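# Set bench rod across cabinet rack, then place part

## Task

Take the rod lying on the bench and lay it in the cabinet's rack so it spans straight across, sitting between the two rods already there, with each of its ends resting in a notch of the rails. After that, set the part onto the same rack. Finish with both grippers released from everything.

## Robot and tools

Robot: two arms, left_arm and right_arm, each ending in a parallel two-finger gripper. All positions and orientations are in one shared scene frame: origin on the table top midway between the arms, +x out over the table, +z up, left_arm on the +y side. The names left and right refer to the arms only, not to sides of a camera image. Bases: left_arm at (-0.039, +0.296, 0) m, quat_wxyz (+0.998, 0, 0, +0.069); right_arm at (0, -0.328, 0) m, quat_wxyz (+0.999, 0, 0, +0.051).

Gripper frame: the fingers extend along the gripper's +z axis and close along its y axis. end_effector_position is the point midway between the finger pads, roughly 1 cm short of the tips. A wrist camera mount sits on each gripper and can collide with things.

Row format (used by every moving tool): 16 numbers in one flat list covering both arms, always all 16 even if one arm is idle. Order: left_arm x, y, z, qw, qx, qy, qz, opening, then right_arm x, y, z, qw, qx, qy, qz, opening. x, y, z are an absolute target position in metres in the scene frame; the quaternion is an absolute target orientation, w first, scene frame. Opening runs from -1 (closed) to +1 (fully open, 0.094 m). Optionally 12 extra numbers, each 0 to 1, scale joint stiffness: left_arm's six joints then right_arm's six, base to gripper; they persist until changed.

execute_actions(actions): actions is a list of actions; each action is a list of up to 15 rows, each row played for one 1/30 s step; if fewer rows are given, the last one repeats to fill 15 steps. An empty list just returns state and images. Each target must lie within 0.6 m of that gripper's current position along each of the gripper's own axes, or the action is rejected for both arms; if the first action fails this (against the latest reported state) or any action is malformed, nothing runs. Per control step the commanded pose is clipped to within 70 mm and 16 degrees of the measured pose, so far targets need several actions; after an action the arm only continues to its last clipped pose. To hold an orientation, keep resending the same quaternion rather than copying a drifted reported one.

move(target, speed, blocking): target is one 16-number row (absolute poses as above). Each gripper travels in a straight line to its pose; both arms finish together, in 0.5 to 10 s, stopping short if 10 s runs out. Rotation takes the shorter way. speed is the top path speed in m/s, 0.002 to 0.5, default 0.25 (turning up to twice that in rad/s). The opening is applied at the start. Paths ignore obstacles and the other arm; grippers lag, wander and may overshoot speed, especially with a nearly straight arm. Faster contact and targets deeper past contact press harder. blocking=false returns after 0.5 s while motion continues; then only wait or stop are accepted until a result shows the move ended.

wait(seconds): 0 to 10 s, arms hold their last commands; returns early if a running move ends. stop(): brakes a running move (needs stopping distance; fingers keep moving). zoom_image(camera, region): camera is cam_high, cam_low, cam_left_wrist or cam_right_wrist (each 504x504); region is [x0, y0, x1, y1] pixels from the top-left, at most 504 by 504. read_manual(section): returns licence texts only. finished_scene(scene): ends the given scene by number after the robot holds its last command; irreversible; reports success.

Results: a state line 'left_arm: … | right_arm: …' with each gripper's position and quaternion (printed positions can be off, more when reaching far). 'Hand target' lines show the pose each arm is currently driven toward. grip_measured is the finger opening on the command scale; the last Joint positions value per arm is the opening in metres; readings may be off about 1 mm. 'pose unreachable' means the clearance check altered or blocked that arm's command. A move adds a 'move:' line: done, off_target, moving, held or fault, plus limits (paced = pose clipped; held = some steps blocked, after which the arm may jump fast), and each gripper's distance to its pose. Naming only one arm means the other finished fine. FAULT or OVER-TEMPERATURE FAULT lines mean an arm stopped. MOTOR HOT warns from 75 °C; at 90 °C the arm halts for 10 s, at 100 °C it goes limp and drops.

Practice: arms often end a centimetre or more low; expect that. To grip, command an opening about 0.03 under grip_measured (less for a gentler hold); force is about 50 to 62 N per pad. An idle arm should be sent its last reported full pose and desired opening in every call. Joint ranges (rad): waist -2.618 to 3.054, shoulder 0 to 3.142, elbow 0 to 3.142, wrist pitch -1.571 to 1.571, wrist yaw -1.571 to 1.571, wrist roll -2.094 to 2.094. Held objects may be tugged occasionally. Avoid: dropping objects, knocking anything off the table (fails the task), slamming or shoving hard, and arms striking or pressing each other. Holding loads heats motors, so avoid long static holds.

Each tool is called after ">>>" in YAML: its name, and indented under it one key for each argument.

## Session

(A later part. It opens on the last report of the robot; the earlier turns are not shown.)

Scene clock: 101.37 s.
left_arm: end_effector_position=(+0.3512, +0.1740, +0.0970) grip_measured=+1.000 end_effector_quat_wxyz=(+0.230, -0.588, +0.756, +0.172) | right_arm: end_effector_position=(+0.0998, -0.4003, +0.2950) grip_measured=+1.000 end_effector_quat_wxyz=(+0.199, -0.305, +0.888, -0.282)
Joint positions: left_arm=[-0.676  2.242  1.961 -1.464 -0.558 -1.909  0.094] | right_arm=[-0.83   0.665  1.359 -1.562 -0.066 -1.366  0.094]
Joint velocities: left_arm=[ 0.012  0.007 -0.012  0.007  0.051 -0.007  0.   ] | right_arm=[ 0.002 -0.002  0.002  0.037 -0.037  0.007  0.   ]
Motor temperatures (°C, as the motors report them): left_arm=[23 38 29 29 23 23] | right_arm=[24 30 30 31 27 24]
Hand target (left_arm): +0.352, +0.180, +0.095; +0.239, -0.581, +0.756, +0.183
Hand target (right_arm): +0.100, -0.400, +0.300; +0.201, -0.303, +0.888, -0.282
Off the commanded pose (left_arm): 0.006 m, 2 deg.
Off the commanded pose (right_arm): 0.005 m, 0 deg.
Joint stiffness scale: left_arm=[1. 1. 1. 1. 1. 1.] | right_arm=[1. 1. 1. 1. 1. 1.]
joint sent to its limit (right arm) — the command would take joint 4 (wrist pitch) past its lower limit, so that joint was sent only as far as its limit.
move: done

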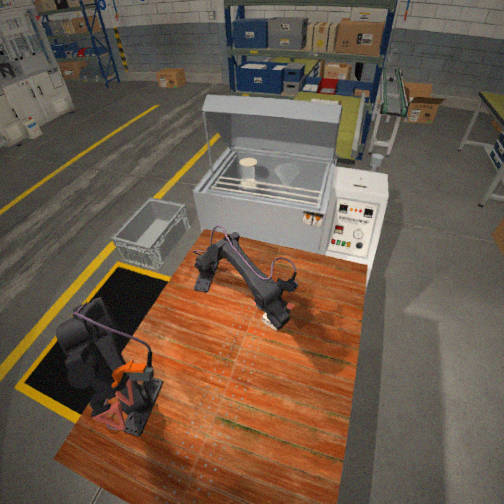

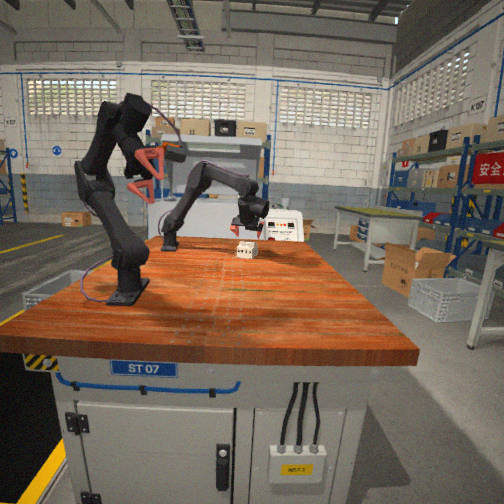

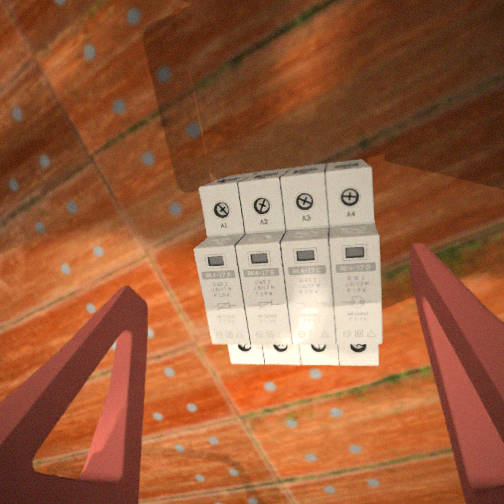

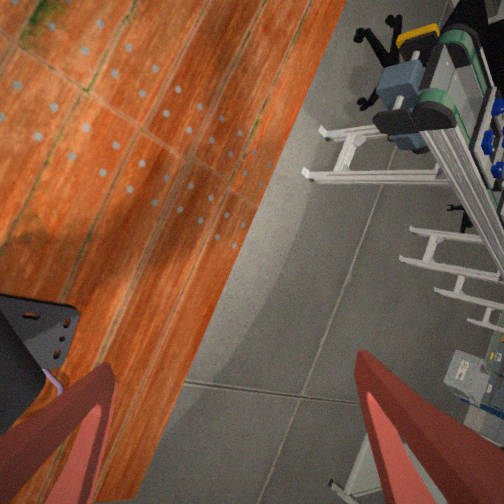

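>>> move:
  target: [0.351,0.173,0.033,0.242,-0.568,0.767,0.179,1,0.1,-0.4,0.3,0.2,-0.303,0.888,-0.282,1]
  speed: 0.06

Scene clock: 105.07 s.
left_arm: end_effector_position=(+0.3531, +0.1730, +0.0353) grip_measured=+1.000 end_effector_quat_wxyz=(+0.230, -0.581, +0.762, +0.169) | right_arm: end_effector_position=(+0.0997, -0.4003, +0.2950) grip_measured=+1.000 end_effector_quat_wxyz=(+0.199, -0.305, +0.888, -0.282)
Joint positions: left_arm=[-0.676  2.281  1.78  -1.232 -0.559 -1.889  0.094] | right_arm=[-0.83   0.665  1.359 -1.562 -0.066 -1.366  0.094]
Joint velocities: left_arm=[-0.007  0.007 -0.017  0.051  0.081 -0.037  0.   ] | right_arm=[-0.017  0.002 -0.012 -0.051 -0.051 -0.11   0.   ]
Motor temperatures (°C, as the motors report them): left_arm=[23 37 29 28 23 23] | right_arm=[24 30 30 31 27 24]
Hand target (left_arm): +0.351, +0.173, +0.033; +0.241, -0.568, +0.766, +0.179
Hand target (right_arm): +0.100, -0.400, +0.300; +0.201, -0.303, +0.888, -0.282
Off the commanded pose (left_arm): 0.003 m, 2 deg.
Off the commanded pose (right_arm): 0.005 m, 0 deg.
Joint stiffness scale: left_arm=[1. 1. 1. 1. 1. 1.] | right_arm=[1. 1. 1. 1. 1. 1.]
joint sent to its limit (right arm) — the command would take joint 4 (wrist pitch) past its lower limit, so that joint was sent only as far as its limit.
move: done

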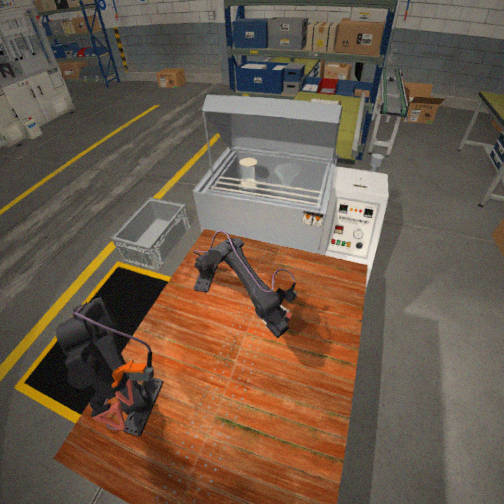

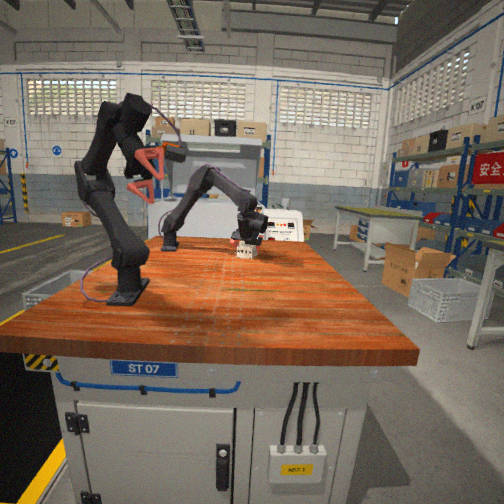

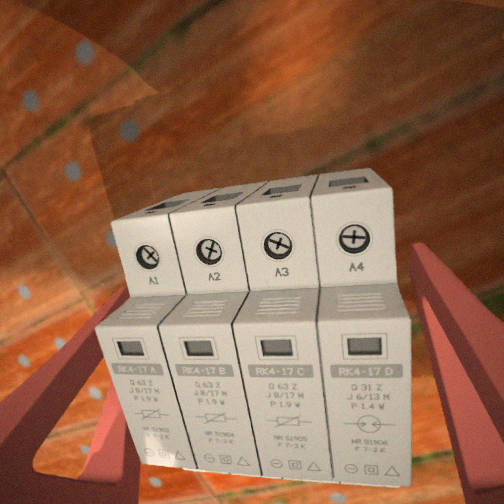

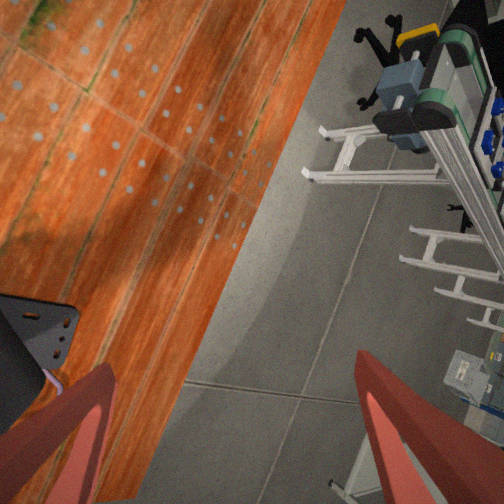

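>>> move:
  target: [0.343,0.157,0.031,0.242,-0.568,0.767,0.179,1,0.1,-0.4,0.3,0.2,-0.303,0.888,-0.282,1]
  speed: 0.04

>>> move:
  target: [0.343,0.157,0.031,0.242,-0.568,0.767,0.179,0.4,0.1,-0.4,0.3,0.2,-0.303,0.888,-0.282,1]

>>> move:
  target: [0.33,0.25,0.14,0.27,-0.45,0.84,0.145,0.4,0.1,-0.4,0.3,0.2,-0.303,0.888,-0.282,1]
  speed: 0.15

Scene clock: 109.43 s.
left_arm: end_effector_position=(+0.3448, +0.1544, +0.0303) grip_measured=+1.000 end_effector_quat_wxyz=(+0.232, -0.572, +0.769, +0.167) | right_arm: end_effector_position=(+0.0997, -0.4003, +0.2950) grip_measured=+1.000 end_effector_quat_wxyz=(+0.199, -0.305, +0.888, -0.282)
Joint positions: left_arm=[-0.725  2.294  1.78  -1.235 -0.554 -1.916  0.094] | right_arm=[-0.83   0.665  1.359 -1.562 -0.066 -1.366  0.094]
Joint velocities: left_arm=[ 0.002 -0.002  0.012 -0.007 -0.022 -0.037  0.   ] | right_arm=[ 0.007 -0.012 -0.007 -0.007 -0.066  0.081  0.   ]
Motor temperatures (°C, as the motors report them): left_arm=[24 37 29 28 24 23] | right_arm=[24 30 30 31 27 24]
Hand target (left_arm): +0.343, +0.157, +0.031; +0.241, -0.567, +0.767, +0.178
Hand target (right_arm): +0.100, -0.400, +0.300; +0.201, -0.303, +0.888, -0.282
Off the commanded pose (left_arm): 0.003 m, 2 deg.
Off the commanded pose (right_arm): 0.005 m, 0 deg.
Joint stiffness scale: left_arm=[1. 1. 1. 1. 1. 1.] | right_arm=[1. 1. 1. 1. 1. 1.]
joint sent to its limit (right arm) — the command would take joint 4 (wrist pitch) past its lower limit, so that joint was sent only as far as its limit.
move: done

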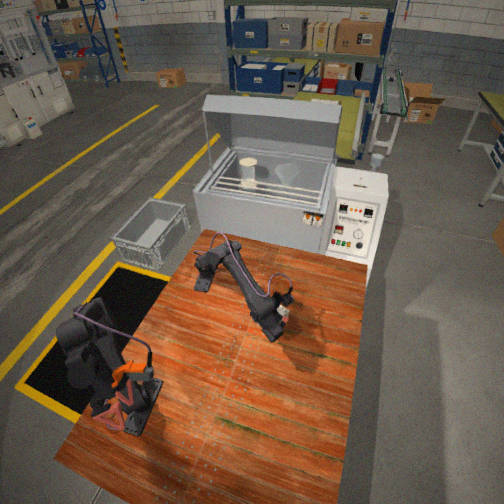

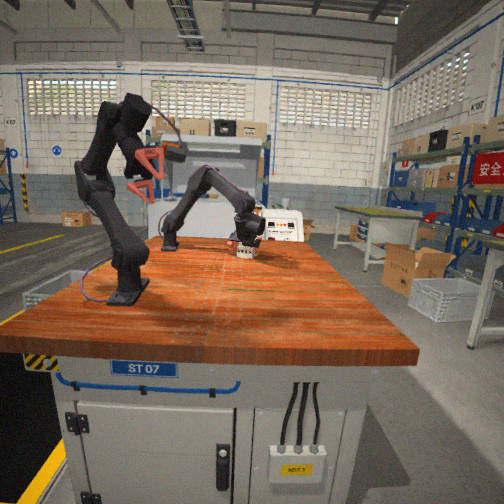

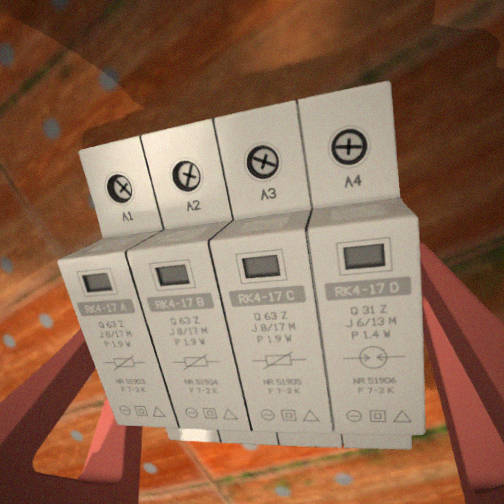

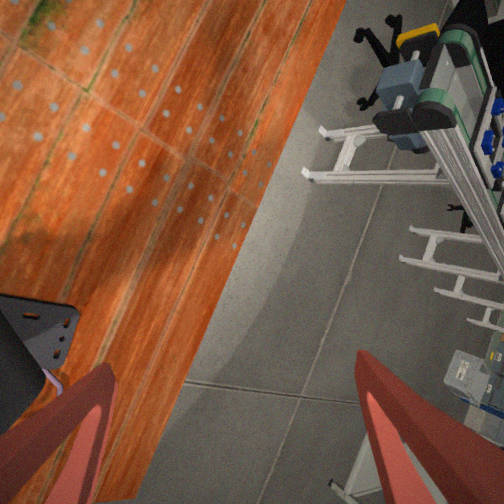

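Scene clock: 110.13 s.
left_arm: end_effector_position=(+0.3456, +0.1530, +0.0295) grip_measured=+0.531 end_effector_quat_wxyz=(+0.231, -0.575, +0.768, +0.162) | right_arm: end_effector_position=(+0.0997, -0.4003, +0.2950) grip_measured=+1.000 end_effector_quat_wxyz=(+0.199, -0.305, +0.888, -0.282)
Joint positions: left_arm=[-0.725  2.294  1.78  -1.228 -0.549 -1.919  0.072] | right_arm=[-0.83   0.665  1.359 -1.562 -0.066 -1.366  0.094]
Joint velocities: left_arm=[-0.022  0.022  0.002 -0.022 -0.095 -0.022 -0.001] | right_arm=[-0.002 -0.027 -0.017 -0.081 -0.022 -0.037  0.   ]
Motor temperatures (°C, as the motors report them): left_arm=[24 37 29 28 24 23] | right_arm=[24 30 30 31 27 24]
Hand target (left_arm): +0.343, +0.157, +0.031; +0.242, -0.567, +0.767, +0.178
Hand target (right_arm): +0.100, -0.400, +0.300; +0.201, -0.303, +0.888, -0.282
Off the commanded pose (left_arm): 0.005 m, 2 deg.
Off the commanded pose (right_arm): 0.005 m, 0 deg.
Joint stiffness scale: left_arm=[1. 1. 1. 1. 1. 1.] | right_arm=[1. 1. 1. 1. 1. 1.]
joint sent to its limit (right arm) — the command would take joint 4 (wrist pitch) past its lower limit, so that joint was sent only as far as its limit.
move: done

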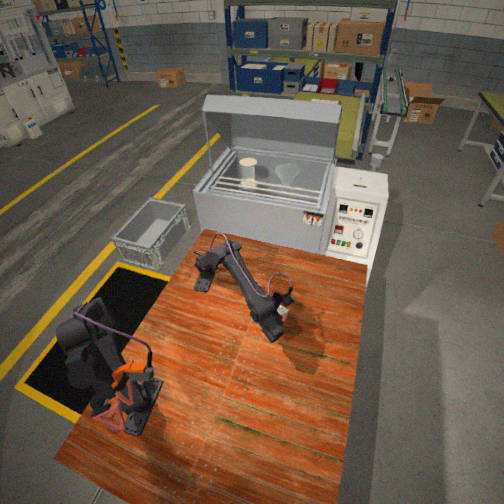

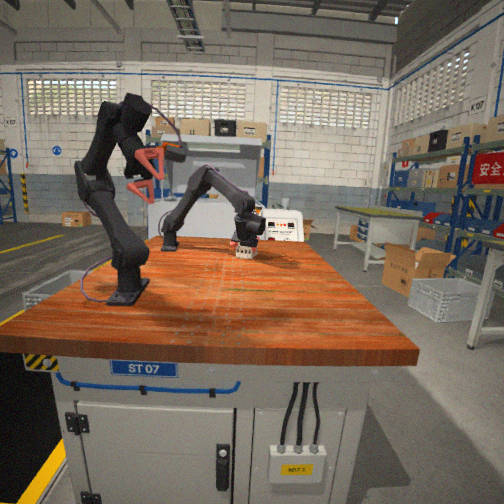

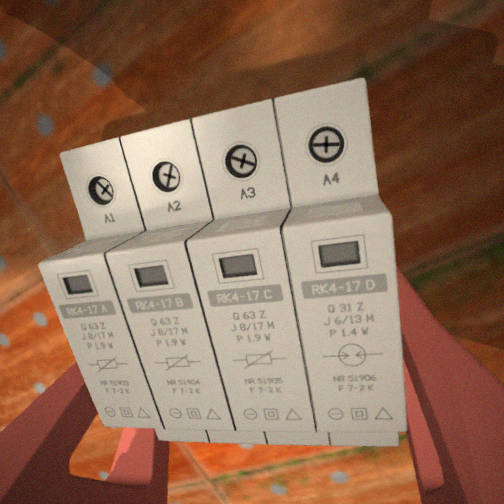

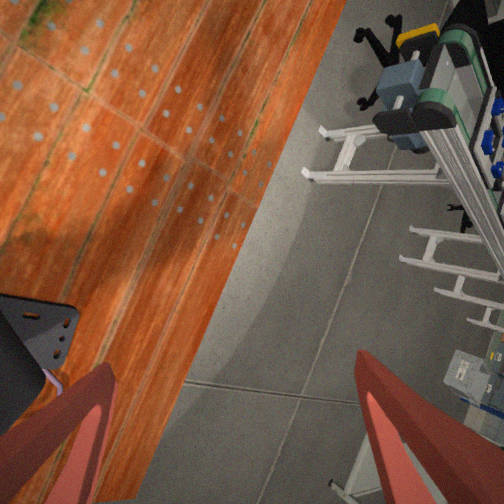

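Scene clock: 111.77 s.
left_arm: end_effector_position=(+0.3241, +0.2404, +0.1241) grip_measured=+0.530 end_effector_quat_wxyz=(+0.233, -0.449, +0.851, +0.142) | right_arm: end_effector_position=(+0.0997, -0.4003, +0.2950) grip_measured=+1.000 end_effector_quat_wxyz=(+0.199, -0.305, +0.888, -0.282)
Joint positions: left_arm=[-0.548  1.829  1.477 -1.141 -0.548 -1.359  0.072] | right_arm=[-0.83   0.665  1.359 -1.562 -0.066 -1.366  0.094]
Joint velocities: left_arm=[-0.007  0.027  0.002  0.051 -0.066  0.022 -0.   ] | right_arm=[-0.002 -0.012  0.002  0.022  0.051 -0.022  0.   ]
Motor temperatures (°C, as the motors report them): left_arm=[24 38 29 28 24 23] | right_arm=[24 30 30 31 27 24]
Hand target (left_arm): +0.330, +0.251, +0.142; +0.270, -0.450, +0.839, +0.146
Hand target (right_arm): +0.100, -0.400, +0.300; +0.201, -0.303, +0.888, -0.282
Off the commanded pose (left_arm): 0.020 m, 4 deg.
Off the commanded pose (right_arm): 0.005 m, 0 deg.
Joint stiffness scale: left_arm=[1. 1. 1. 1. 1. 1.] | right_arm=[1. 1. 1. 1. 1. 1.]
joint sent to its limit (right arm) — the command would take joint 4 (wrist pitch) past its lower limit, so that joint was sent only as far as its limit.
move: off_target (left_arm)

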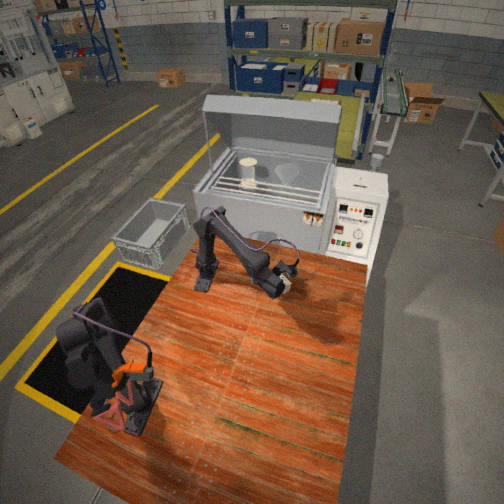

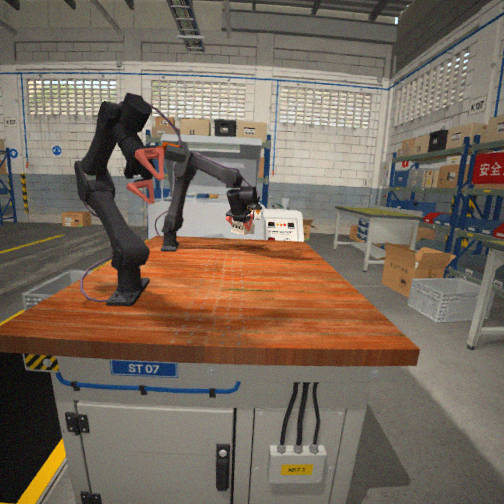

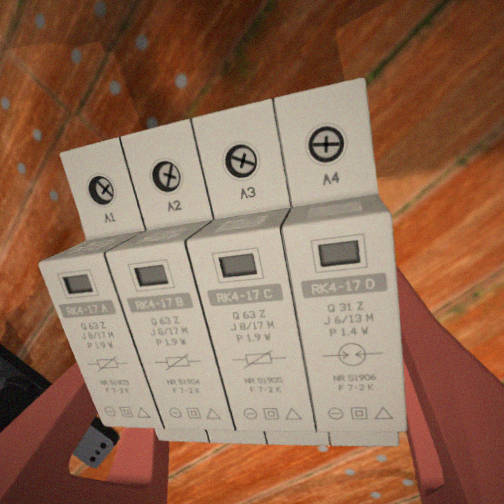

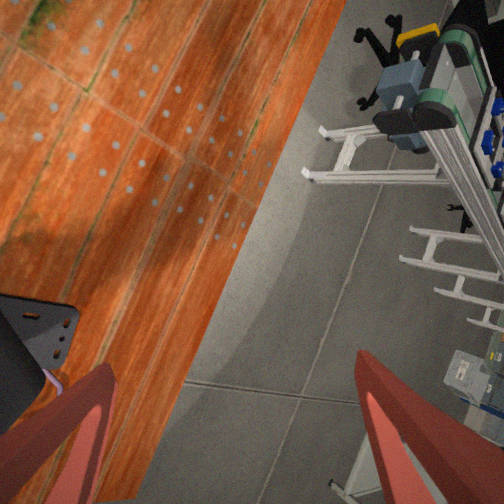

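>>> move:
  target: [0.22,0.52,0.33,0.31,-0.47,0.81,0.18,0.4,0.1,-0.4,0.3,0.2,-0.303,0.888,-0.282,1]

>>> move:
  target: [0.1,0.80,0.325,0.25,-0.67,0.65,0.26,0.4,0.3126,0.0555,0.447,0.42,-0.567,0.559,0.436,1]
  speed: 0.3

>>> move:
  target: [0.1,0.802,0.272,0.235,-0.68,0.65,0.245,0.4,0.3126,0.0555,0.447,0.42,-0.567,0.559,0.436,1]
  speed: 0.05

>>> zoom_image:
  camera: "cam_right_wrist"
  region: [40,50,330,200]

Scene clock: 119.53 s.
left_arm: end_effector_position=(+0.2134, +0.5138, +0.3055) grip_measured=+0.530 end_effector_quat_wxyz=(+0.266, -0.465, +0.827, +0.173) | right_arm: end_effector_position=(+0.0997, -0.4003, +0.2950) grip_measured=+1.000 end_effector_quat_wxyz=(+0.199, -0.305, +0.888, -0.282)
Joint positions: left_arm=[ 0.403  1.424  1.713 -1.288 -0.319 -0.389  0.072] | right_arm=[-0.83   0.665  1.359 -1.562 -0.066 -1.366  0.094]
Joint velocities: left_arm=[-0.007  0.002 -0.007 -0.022  0.022 -0.051 -0.001] | right_arm=[-0.007 -0.002 -0.007  0.022 -0.051 -0.037  0.   ]
Motor temperatures (°C, as the motors report them): left_arm=[23 37 29 28 24 23] | right_arm=[24 29 30 31 27 24]
Hand target (left_arm): +0.218, +0.523, +0.333; +0.314, -0.466, +0.806, +0.186
Hand target (right_arm): +0.100, -0.400, +0.300; +0.201, -0.303, +0.888, -0.282
Off the commanded pose (left_arm): 0.026 m, 5 deg.
Off the commanded pose (right_arm): 0.005 m, 0 deg.
Joint stiffness scale: left_arm=[1. 1. 1. 1. 1. 1.] | right_arm=[1. 1. 1. 1. 1. 1.]
joint sent to its limit (right arm) — the command would take joint 4 (wrist pitch) past its lower limit, so that joint was sent only as far as its limit.
move: off_target (left_arm)

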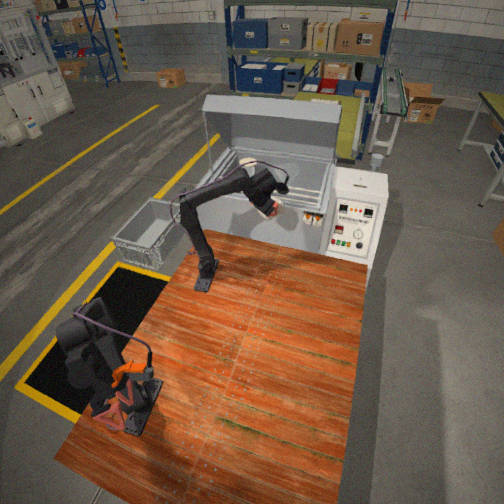

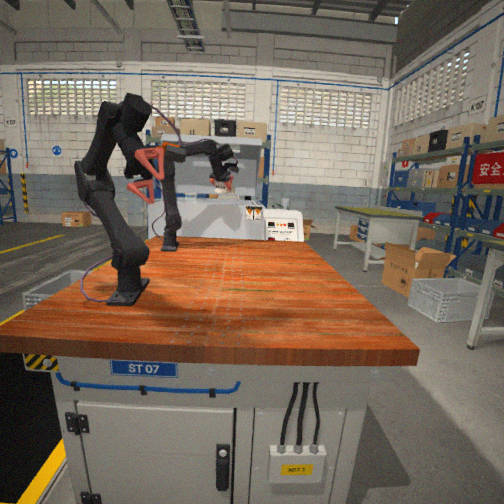

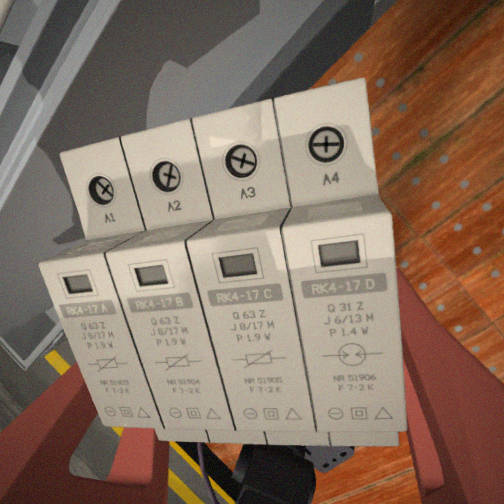

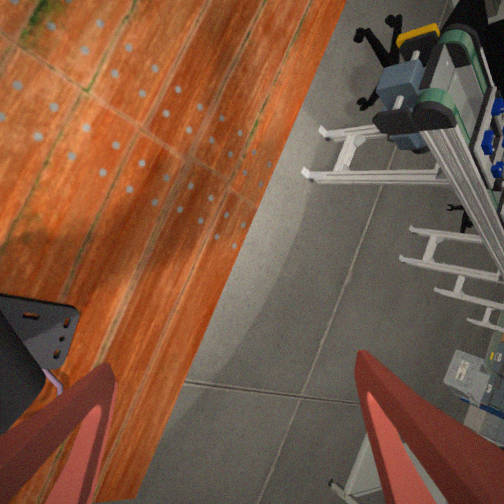

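Scene clock: 123.80 s.
left_arm: end_effector_position=(+0.1028, +0.7894, +0.2908) grip_measured=+0.531 end_effector_quat_wxyz=(+0.208, -0.666, +0.678, +0.233) | right_arm: end_effector_position=(+0.3296, +0.0515, +0.4389) grip_measured=+1.000 end_effector_quat_wxyz=(+0.423, -0.564, +0.568, +0.424)
Joint positions: left_arm=[ 1.068  2.297  2.831 -1.511 -0.24  -0.273  0.072] | right_arm=[ 0.46   2.055  2.559 -1.007 -0.944 -0.414  0.094]
Joint velocities: left_arm=[-0.007 -0.012  0.002 -0.022  0.007  0.007  0.   ] | right_arm=[ 0.007  0.007 -0.017 -0.007 -0.037 -0.022  0.   ]
Motor temperatures (°C, as the motors report them): left_arm=[24 37 30 29 24 23] | right_arm=[24 29 30 31 27 24]
Hand target (left_arm): +0.098, +0.798, +0.325; -0.254, +0.666, -0.648, -0.267
Hand target (right_arm): +0.321, +0.053, +0.447; -0.424, +0.568, -0.558, -0.431
Off the commanded pose (left_arm): 0.036 m, 7 deg.
Off the commanded pose (right_arm): 0.019 m, 2 deg.
Joint stiffness scale: left_arm=[1. 1. 1. 1. 1. 1.] | right_arm=[1. 1. 1. 1. 1. 1.]
elbow stopped short (left arm): the move would have taken joint 3 (elbow) straighter than the controller allows; a more bent joint 3 avoids this.
move: off_target (left_arm, right_arm)

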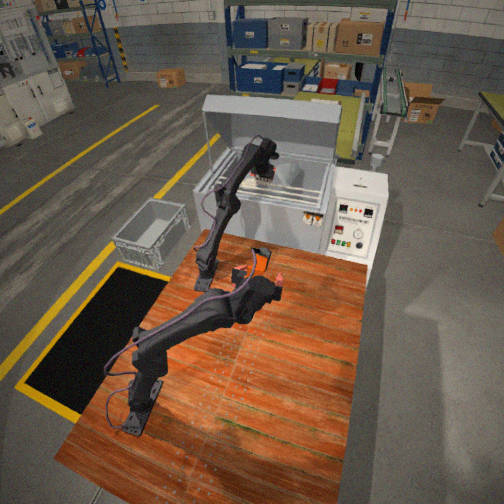

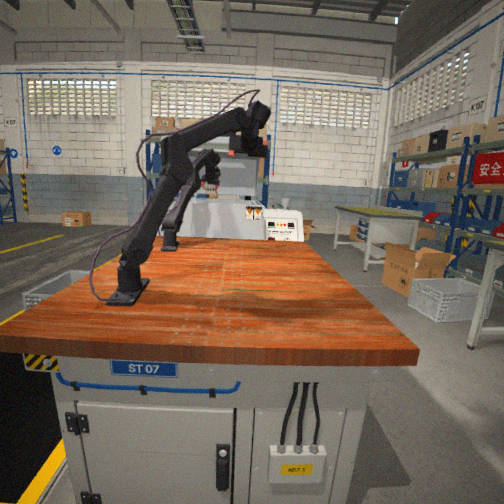

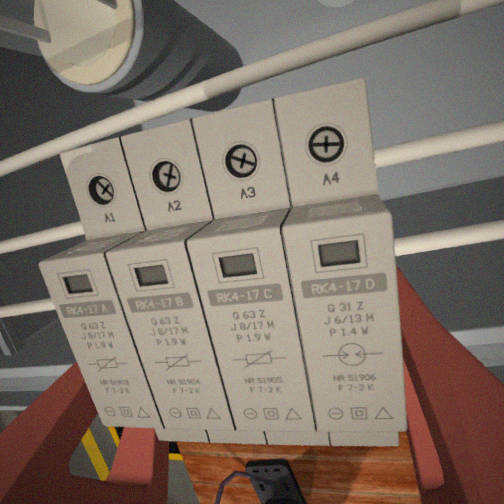

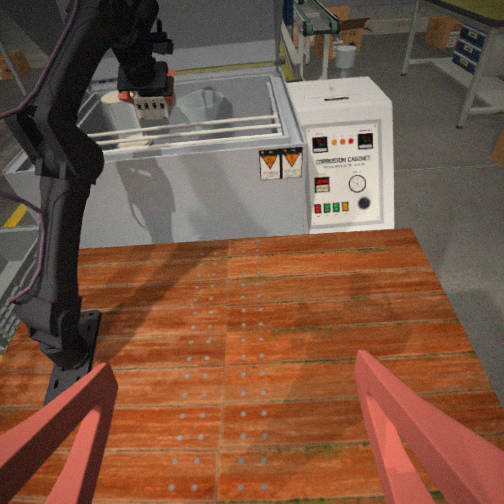

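Scene clock: 125.43 s.
left_arm: end_effector_position=(+0.1053, +0.7897, +0.2365) grip_measured=+0.531 end_effector_quat_wxyz=(+0.184, -0.679, +0.678, +0.211) | right_arm: end_effector_position=(+0.3264, +0.0580, +0.4297) grip_measured=+1.000 end_effector_quat_wxyz=(+0.407, -0.562, +0.576, +0.432)
Joint positions: left_arm=[ 1.068  2.141  2.337 -1.244 -0.228 -0.305  0.072] | right_arm=[ 0.475  2.055  2.529 -1.001 -0.944 -0.398  0.094]
Joint velocities: left_arm=[-0.002 -0.012 -0.002  0.051  0.066 -0.022 -0.001] | right_arm=[-0.002  0.007  0.002 -0.007 -0.051 -0.037  0.   ]
Motor temperatures (°C, as the motors report them): left_arm=[24 37 30 29 24 23] | right_arm=[24 30 30 31 27 24]
Hand target (left_arm): +0.099, +0.800, +0.273; -0.234, +0.681, -0.650, -0.244
Hand target (right_arm): +0.313, +0.056, +0.447; -0.419, +0.567, -0.559, -0.436
Off the commanded pose (left_arm): 0.038 m, 8 deg.
Off the commanded pose (right_arm): 0.022 m, 3 deg.
Joint stiffness scale: left_arm=[1. 1. 1. 1. 1. 1.] | right_arm=[1. 1. 1. 1. 1. 1.]
move: off_target (left_arm, right_arm)

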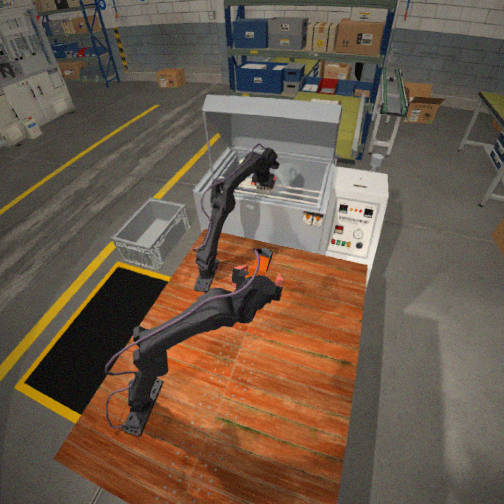

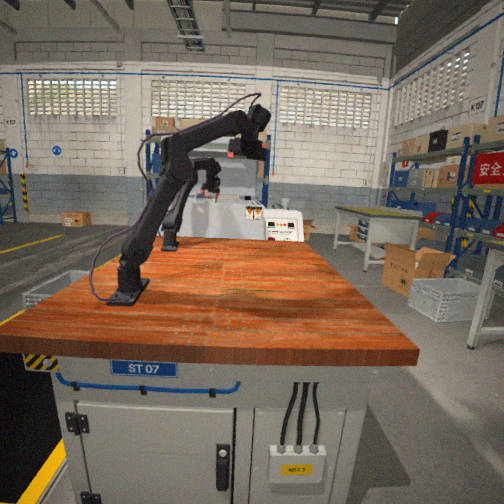

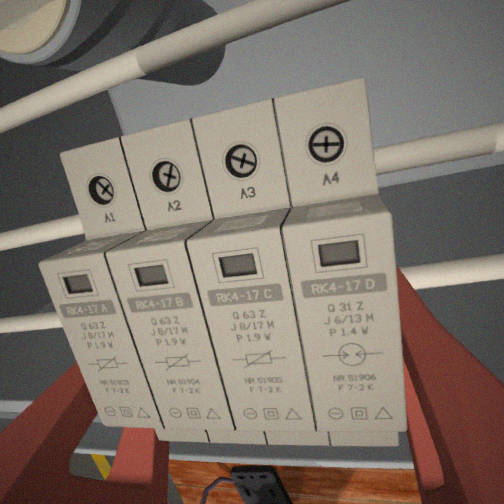

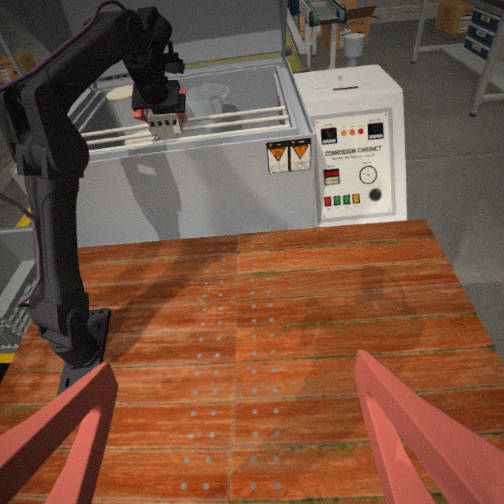

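Region (40, 50, 330, 200) of cam_right_wrist's 504x504 image, scaled by 1.738, with more detail than that image has; it fills the top 261 rows of this view, and the rest is white.

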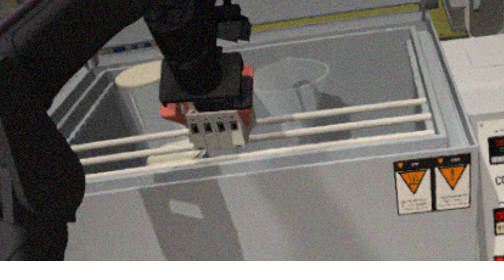

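>>> move:
  target: [0.1,0.806,0.256,0.245,-0.68,0.65,0.235,0.4,0.3264,0.058,0.435,0.407,-0.562,0.576,0.432,1]
  speed: 0.02

Scene clock: 134.23 s.
left_arm: end_effector_position=(+0.1045, +0.7941, +0.2228) grip_measured=+0.531 end_effector_quat_wxyz=(+0.197, -0.681, +0.674, +0.205) | right_arm: end_effector_position=(+0.3280, +0.0588, +0.4294) grip_measured=+1.000 end_effector_quat_wxyz=(+0.404, -0.561, +0.579, +0.432)
Joint positions: left_arm=[ 1.081  2.1    2.207 -1.133 -0.202 -0.306  0.072] | right_arm=[ 0.475  2.083  2.582 -1.035 -0.943 -0.398  0.094]
Joint velocities: left_arm=[ 0.007 -0.017 -0.017 -0.051 -0.007 -0.095 -0.001] | right_arm=[-0.002 -0.007  0.002 -0.066  0.037 -0.037  0.   ]
Motor temperatures (°C, as the motors report them): left_arm=[24 39 29 30 24 23] | right_arm=[24 32 30 32 27 24]
Hand target (left_arm): +0.099, +0.804, +0.257; -0.244, +0.680, -0.650, -0.234
Hand target (right_arm): +0.326, +0.058, +0.435; -0.408, +0.561, -0.576, -0.432
Off the commanded pose (left_arm): 0.036 m, 7 deg.
Off the commanded pose (right_arm): 0.006 m, 0 deg.
Joint stiffness scale: left_arm=[1. 1. 1. 1. 1. 1.] | right_arm=[1. 1. 1. 1. 1. 1.]
move: off_target (left_arm)

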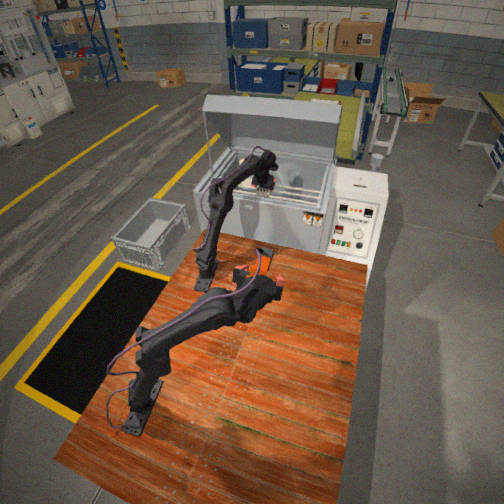

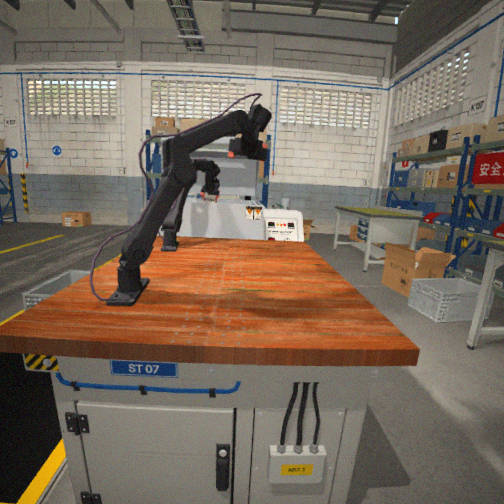

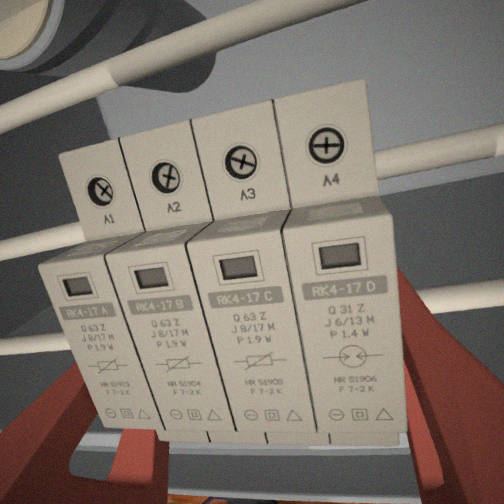

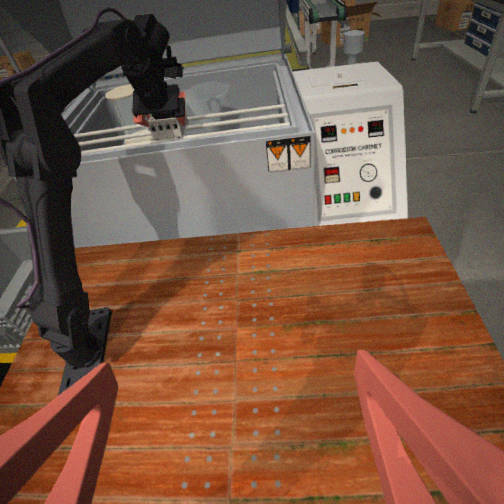

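A little lower to be sure it rests, then release.

>>> move:
  target: [0.1,0.804,0.247,0.238,-0.682,0.654,0.228,0.4,0.3264,0.058,0.435,0.407,-0.562,0.576,0.432,1]
  speed: 0.03

>>> move:
  target: [0.1,0.804,0.247,0.238,-0.682,0.654,0.228,1,0.3264,0.058,0.435,0.407,-0.562,0.576,0.432,1]

>>> move:
  target: [0.1,0.72,0.33,0.27,-0.653,0.653,0.27,1,0.3264,0.058,0.435,0.407,-0.562,0.576,0.432,1]
  speed: 0.12

>>> zoom_image:
  camera: "cam_right_wrist"
  region: [40,30,330,180]

Scene clock: 140.83 s.
left_arm: end_effector_position=(+0.1050, +0.7947, +0.2219) grip_measured=+0.531 end_effector_quat_wxyz=(+0.201, -0.681, +0.673, +0.206) | right_arm: end_effector_position=(+0.3279, +0.0588, +0.4293) grip_measured=+1.000 end_effector_quat_wxyz=(+0.403, -0.561, +0.579, +0.433)
Joint positions: left_arm=[ 1.081  2.092  2.188 -1.114 -0.201 -0.306  0.072] | right_arm=[ 0.475  2.083  2.583 -1.036 -0.943 -0.398  0.094]
Joint velocities: left_arm=[-0.012  0.012 -0.012 -0.007  0.022  0.051  0.001] | right_arm=[ 0.017 -0.002 -0.002 -0.022 -0.007 -0.007  0.   ]
Motor temperatures (°C, as the motors report them): left_arm=[24 40 29 31 24 23] | right_arm=[24 32 30 32 27 24]
Hand target (left_arm): +0.100, +0.803, +0.248; -0.237, +0.682, -0.654, -0.227
Hand target (right_arm): +0.326, +0.058, +0.435; -0.408, +0.561, -0.576, -0.432
Off the commanded pose (left_arm): 0.027 m, 5 deg.
Off the commanded pose (right_arm): 0.006 m, 1 deg.
Joint stiffness scale: left_arm=[1. 1. 1. 1. 1. 1.] | right_arm=[1. 1. 1. 1. 1. 1.]
move: off_target (left_arm)

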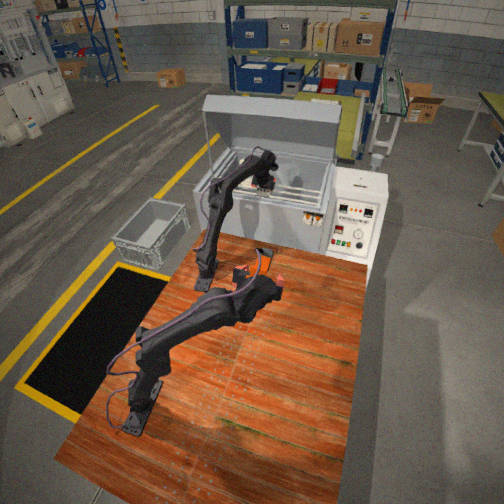

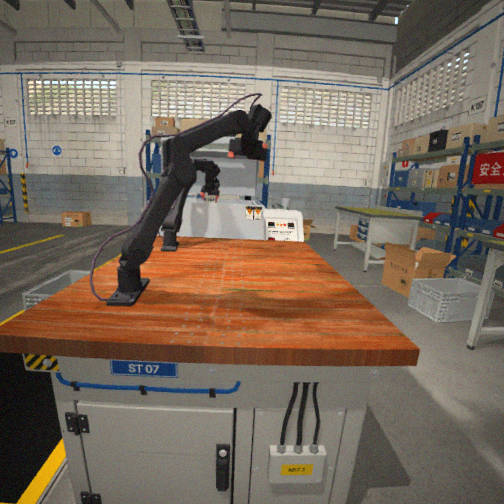

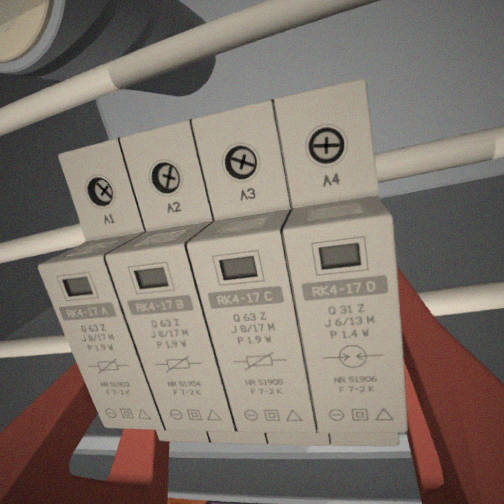

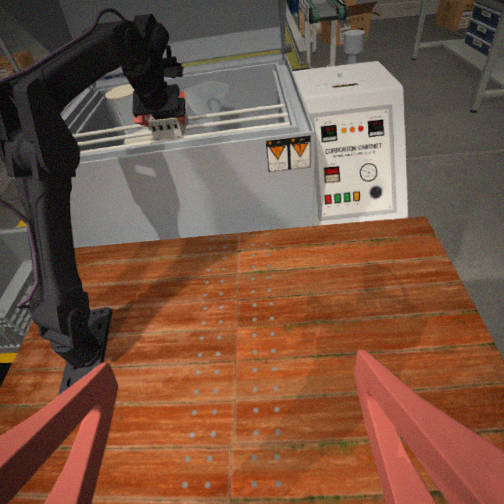

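Scene clock: 141.67 s.
left_arm: end_effector_position=(+0.1072, +0.8007, +0.2350) grip_measured=+1.000 end_effector_quat_wxyz=(+0.225, -0.677, +0.666, +0.217) | right_arm: end_effector_position=(+0.3279, +0.0588, +0.4293) grip_measured=+1.000 end_effector_quat_wxyz=(+0.403, -0.561, +0.579, +0.433)
Joint positions: left_arm=[ 1.081  2.077  2.188 -1.075 -0.201 -0.306  0.094] | right_arm=[ 0.475  2.083  2.583 -1.036 -0.943 -0.398  0.094]
Joint velocities: left_arm=[-0.012  0.002 -0.002  0.007 -0.022 -0.007  0.   ] | right_arm=[ 0.002  0.002  0.007 -0.139  0.081 -0.022  0.   ]
Motor temperatures (°C, as the motors report them): left_arm=[24 40 29 31 24 23] | right_arm=[24 33 30 32 27 24]
Hand target (left_arm): +0.100, +0.804, +0.247; -0.238, +0.681, -0.654, -0.228
Hand target (right_arm): +0.326, +0.058, +0.435; -0.408, +0.561, -0.576, -0.432
Off the commanded pose (left_arm): 0.014 m, 2 deg.
Off the commanded pose (right_arm): 0.006 m, 1 deg.
Joint stiffness scale: left_arm=[1. 1. 1. 1. 1. 1.] | right_arm=[1. 1. 1. 1. 1. 1.]
move: off_target (left_arm)

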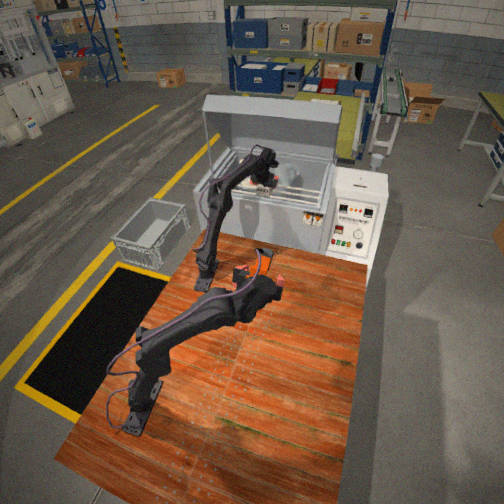

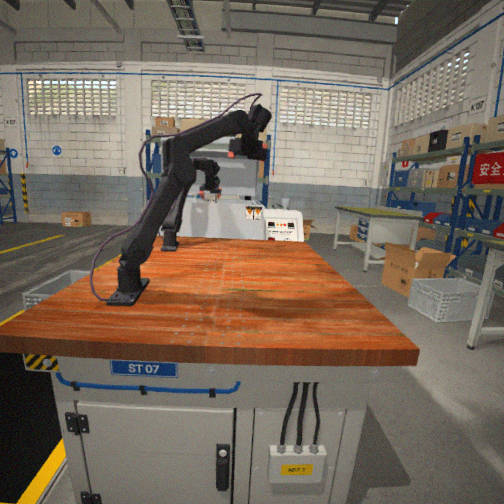

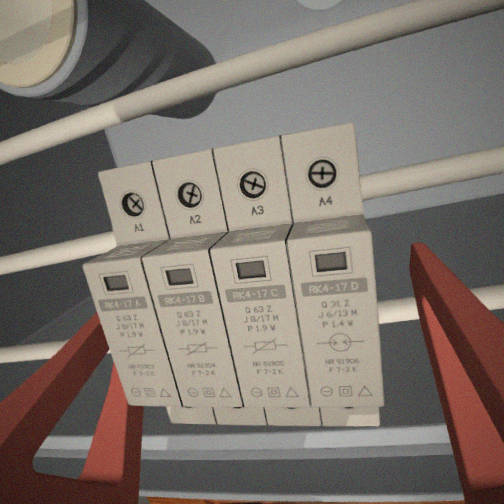

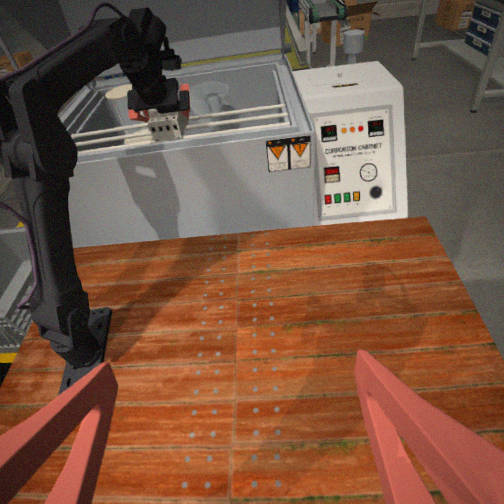

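Scene clock: 143.13 s.
left_arm: end_effector_position=(+0.1003, +0.7245, +0.3309) grip_measured=+1.000 end_effector_quat_wxyz=(+0.275, -0.651, +0.656, +0.267) | right_arm: end_effector_position=(+0.3279, +0.0588, +0.4293) grip_measured=+1.000 end_effector_quat_wxyz=(+0.403, -0.561, +0.579, +0.433)
Joint positions: left_arm=[ 1.004  1.757  2.061 -1.132 -0.287 -0.309  0.094] | right_arm=[ 0.475  2.083  2.583 -1.036 -0.943 -0.398  0.094]
Joint velocities: left_arm=[-0.007  0.012  0.012  0.022 -0.022  0.066  0.   ] | right_arm=[-0.002 -0.022 -0.012  0.007  0.022 -0.037  0.   ]
Motor temperatures (°C, as the motors report them): left_arm=[24 40 29 31 24 23] | right_arm=[24 33 30 32 27 24]
Hand target (left_arm): +0.100, +0.719, +0.331; -0.271, +0.653, -0.654, -0.269
Hand target (right_arm): +0.326, +0.058, +0.435; -0.408, +0.561, -0.576, -0.432
Off the commanded pose (left_arm): 0.005 m, 1 deg.
Off the commanded pose (right_arm): 0.006 m, 1 deg.
Joint stiffness scale: left_arm=[1. 1. 1. 1. 1. 1.] | right_arm=[1. 1. 1. 1. 1. 1.]
move: done

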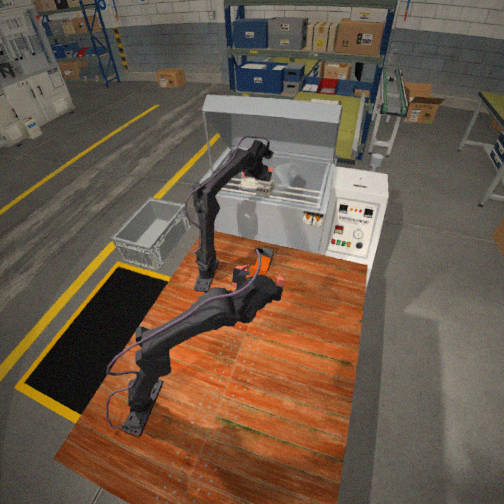

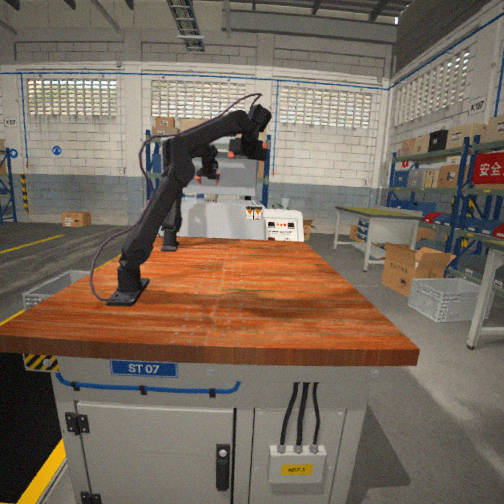

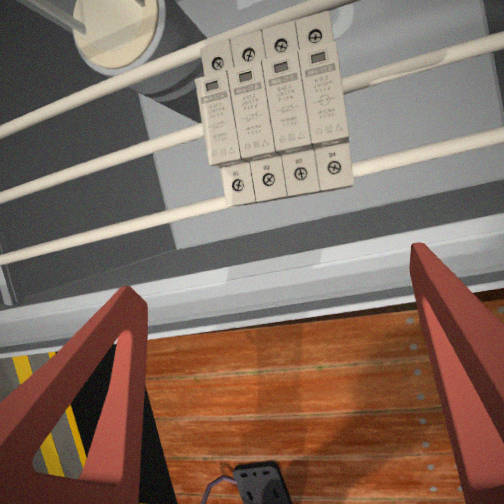

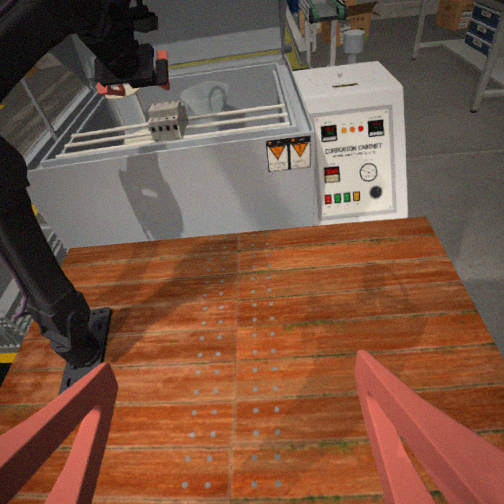

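Region (40, 30, 330, 180) of cam_right_wrist's 504x504 image, scaled by 1.738, with more detail than that image has; it fills the top 261 rows of this view, and the rest is white.

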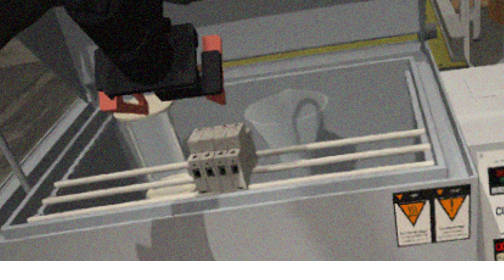

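>>> finished_scene:
  scene: 2

The scene is finished: the task was done.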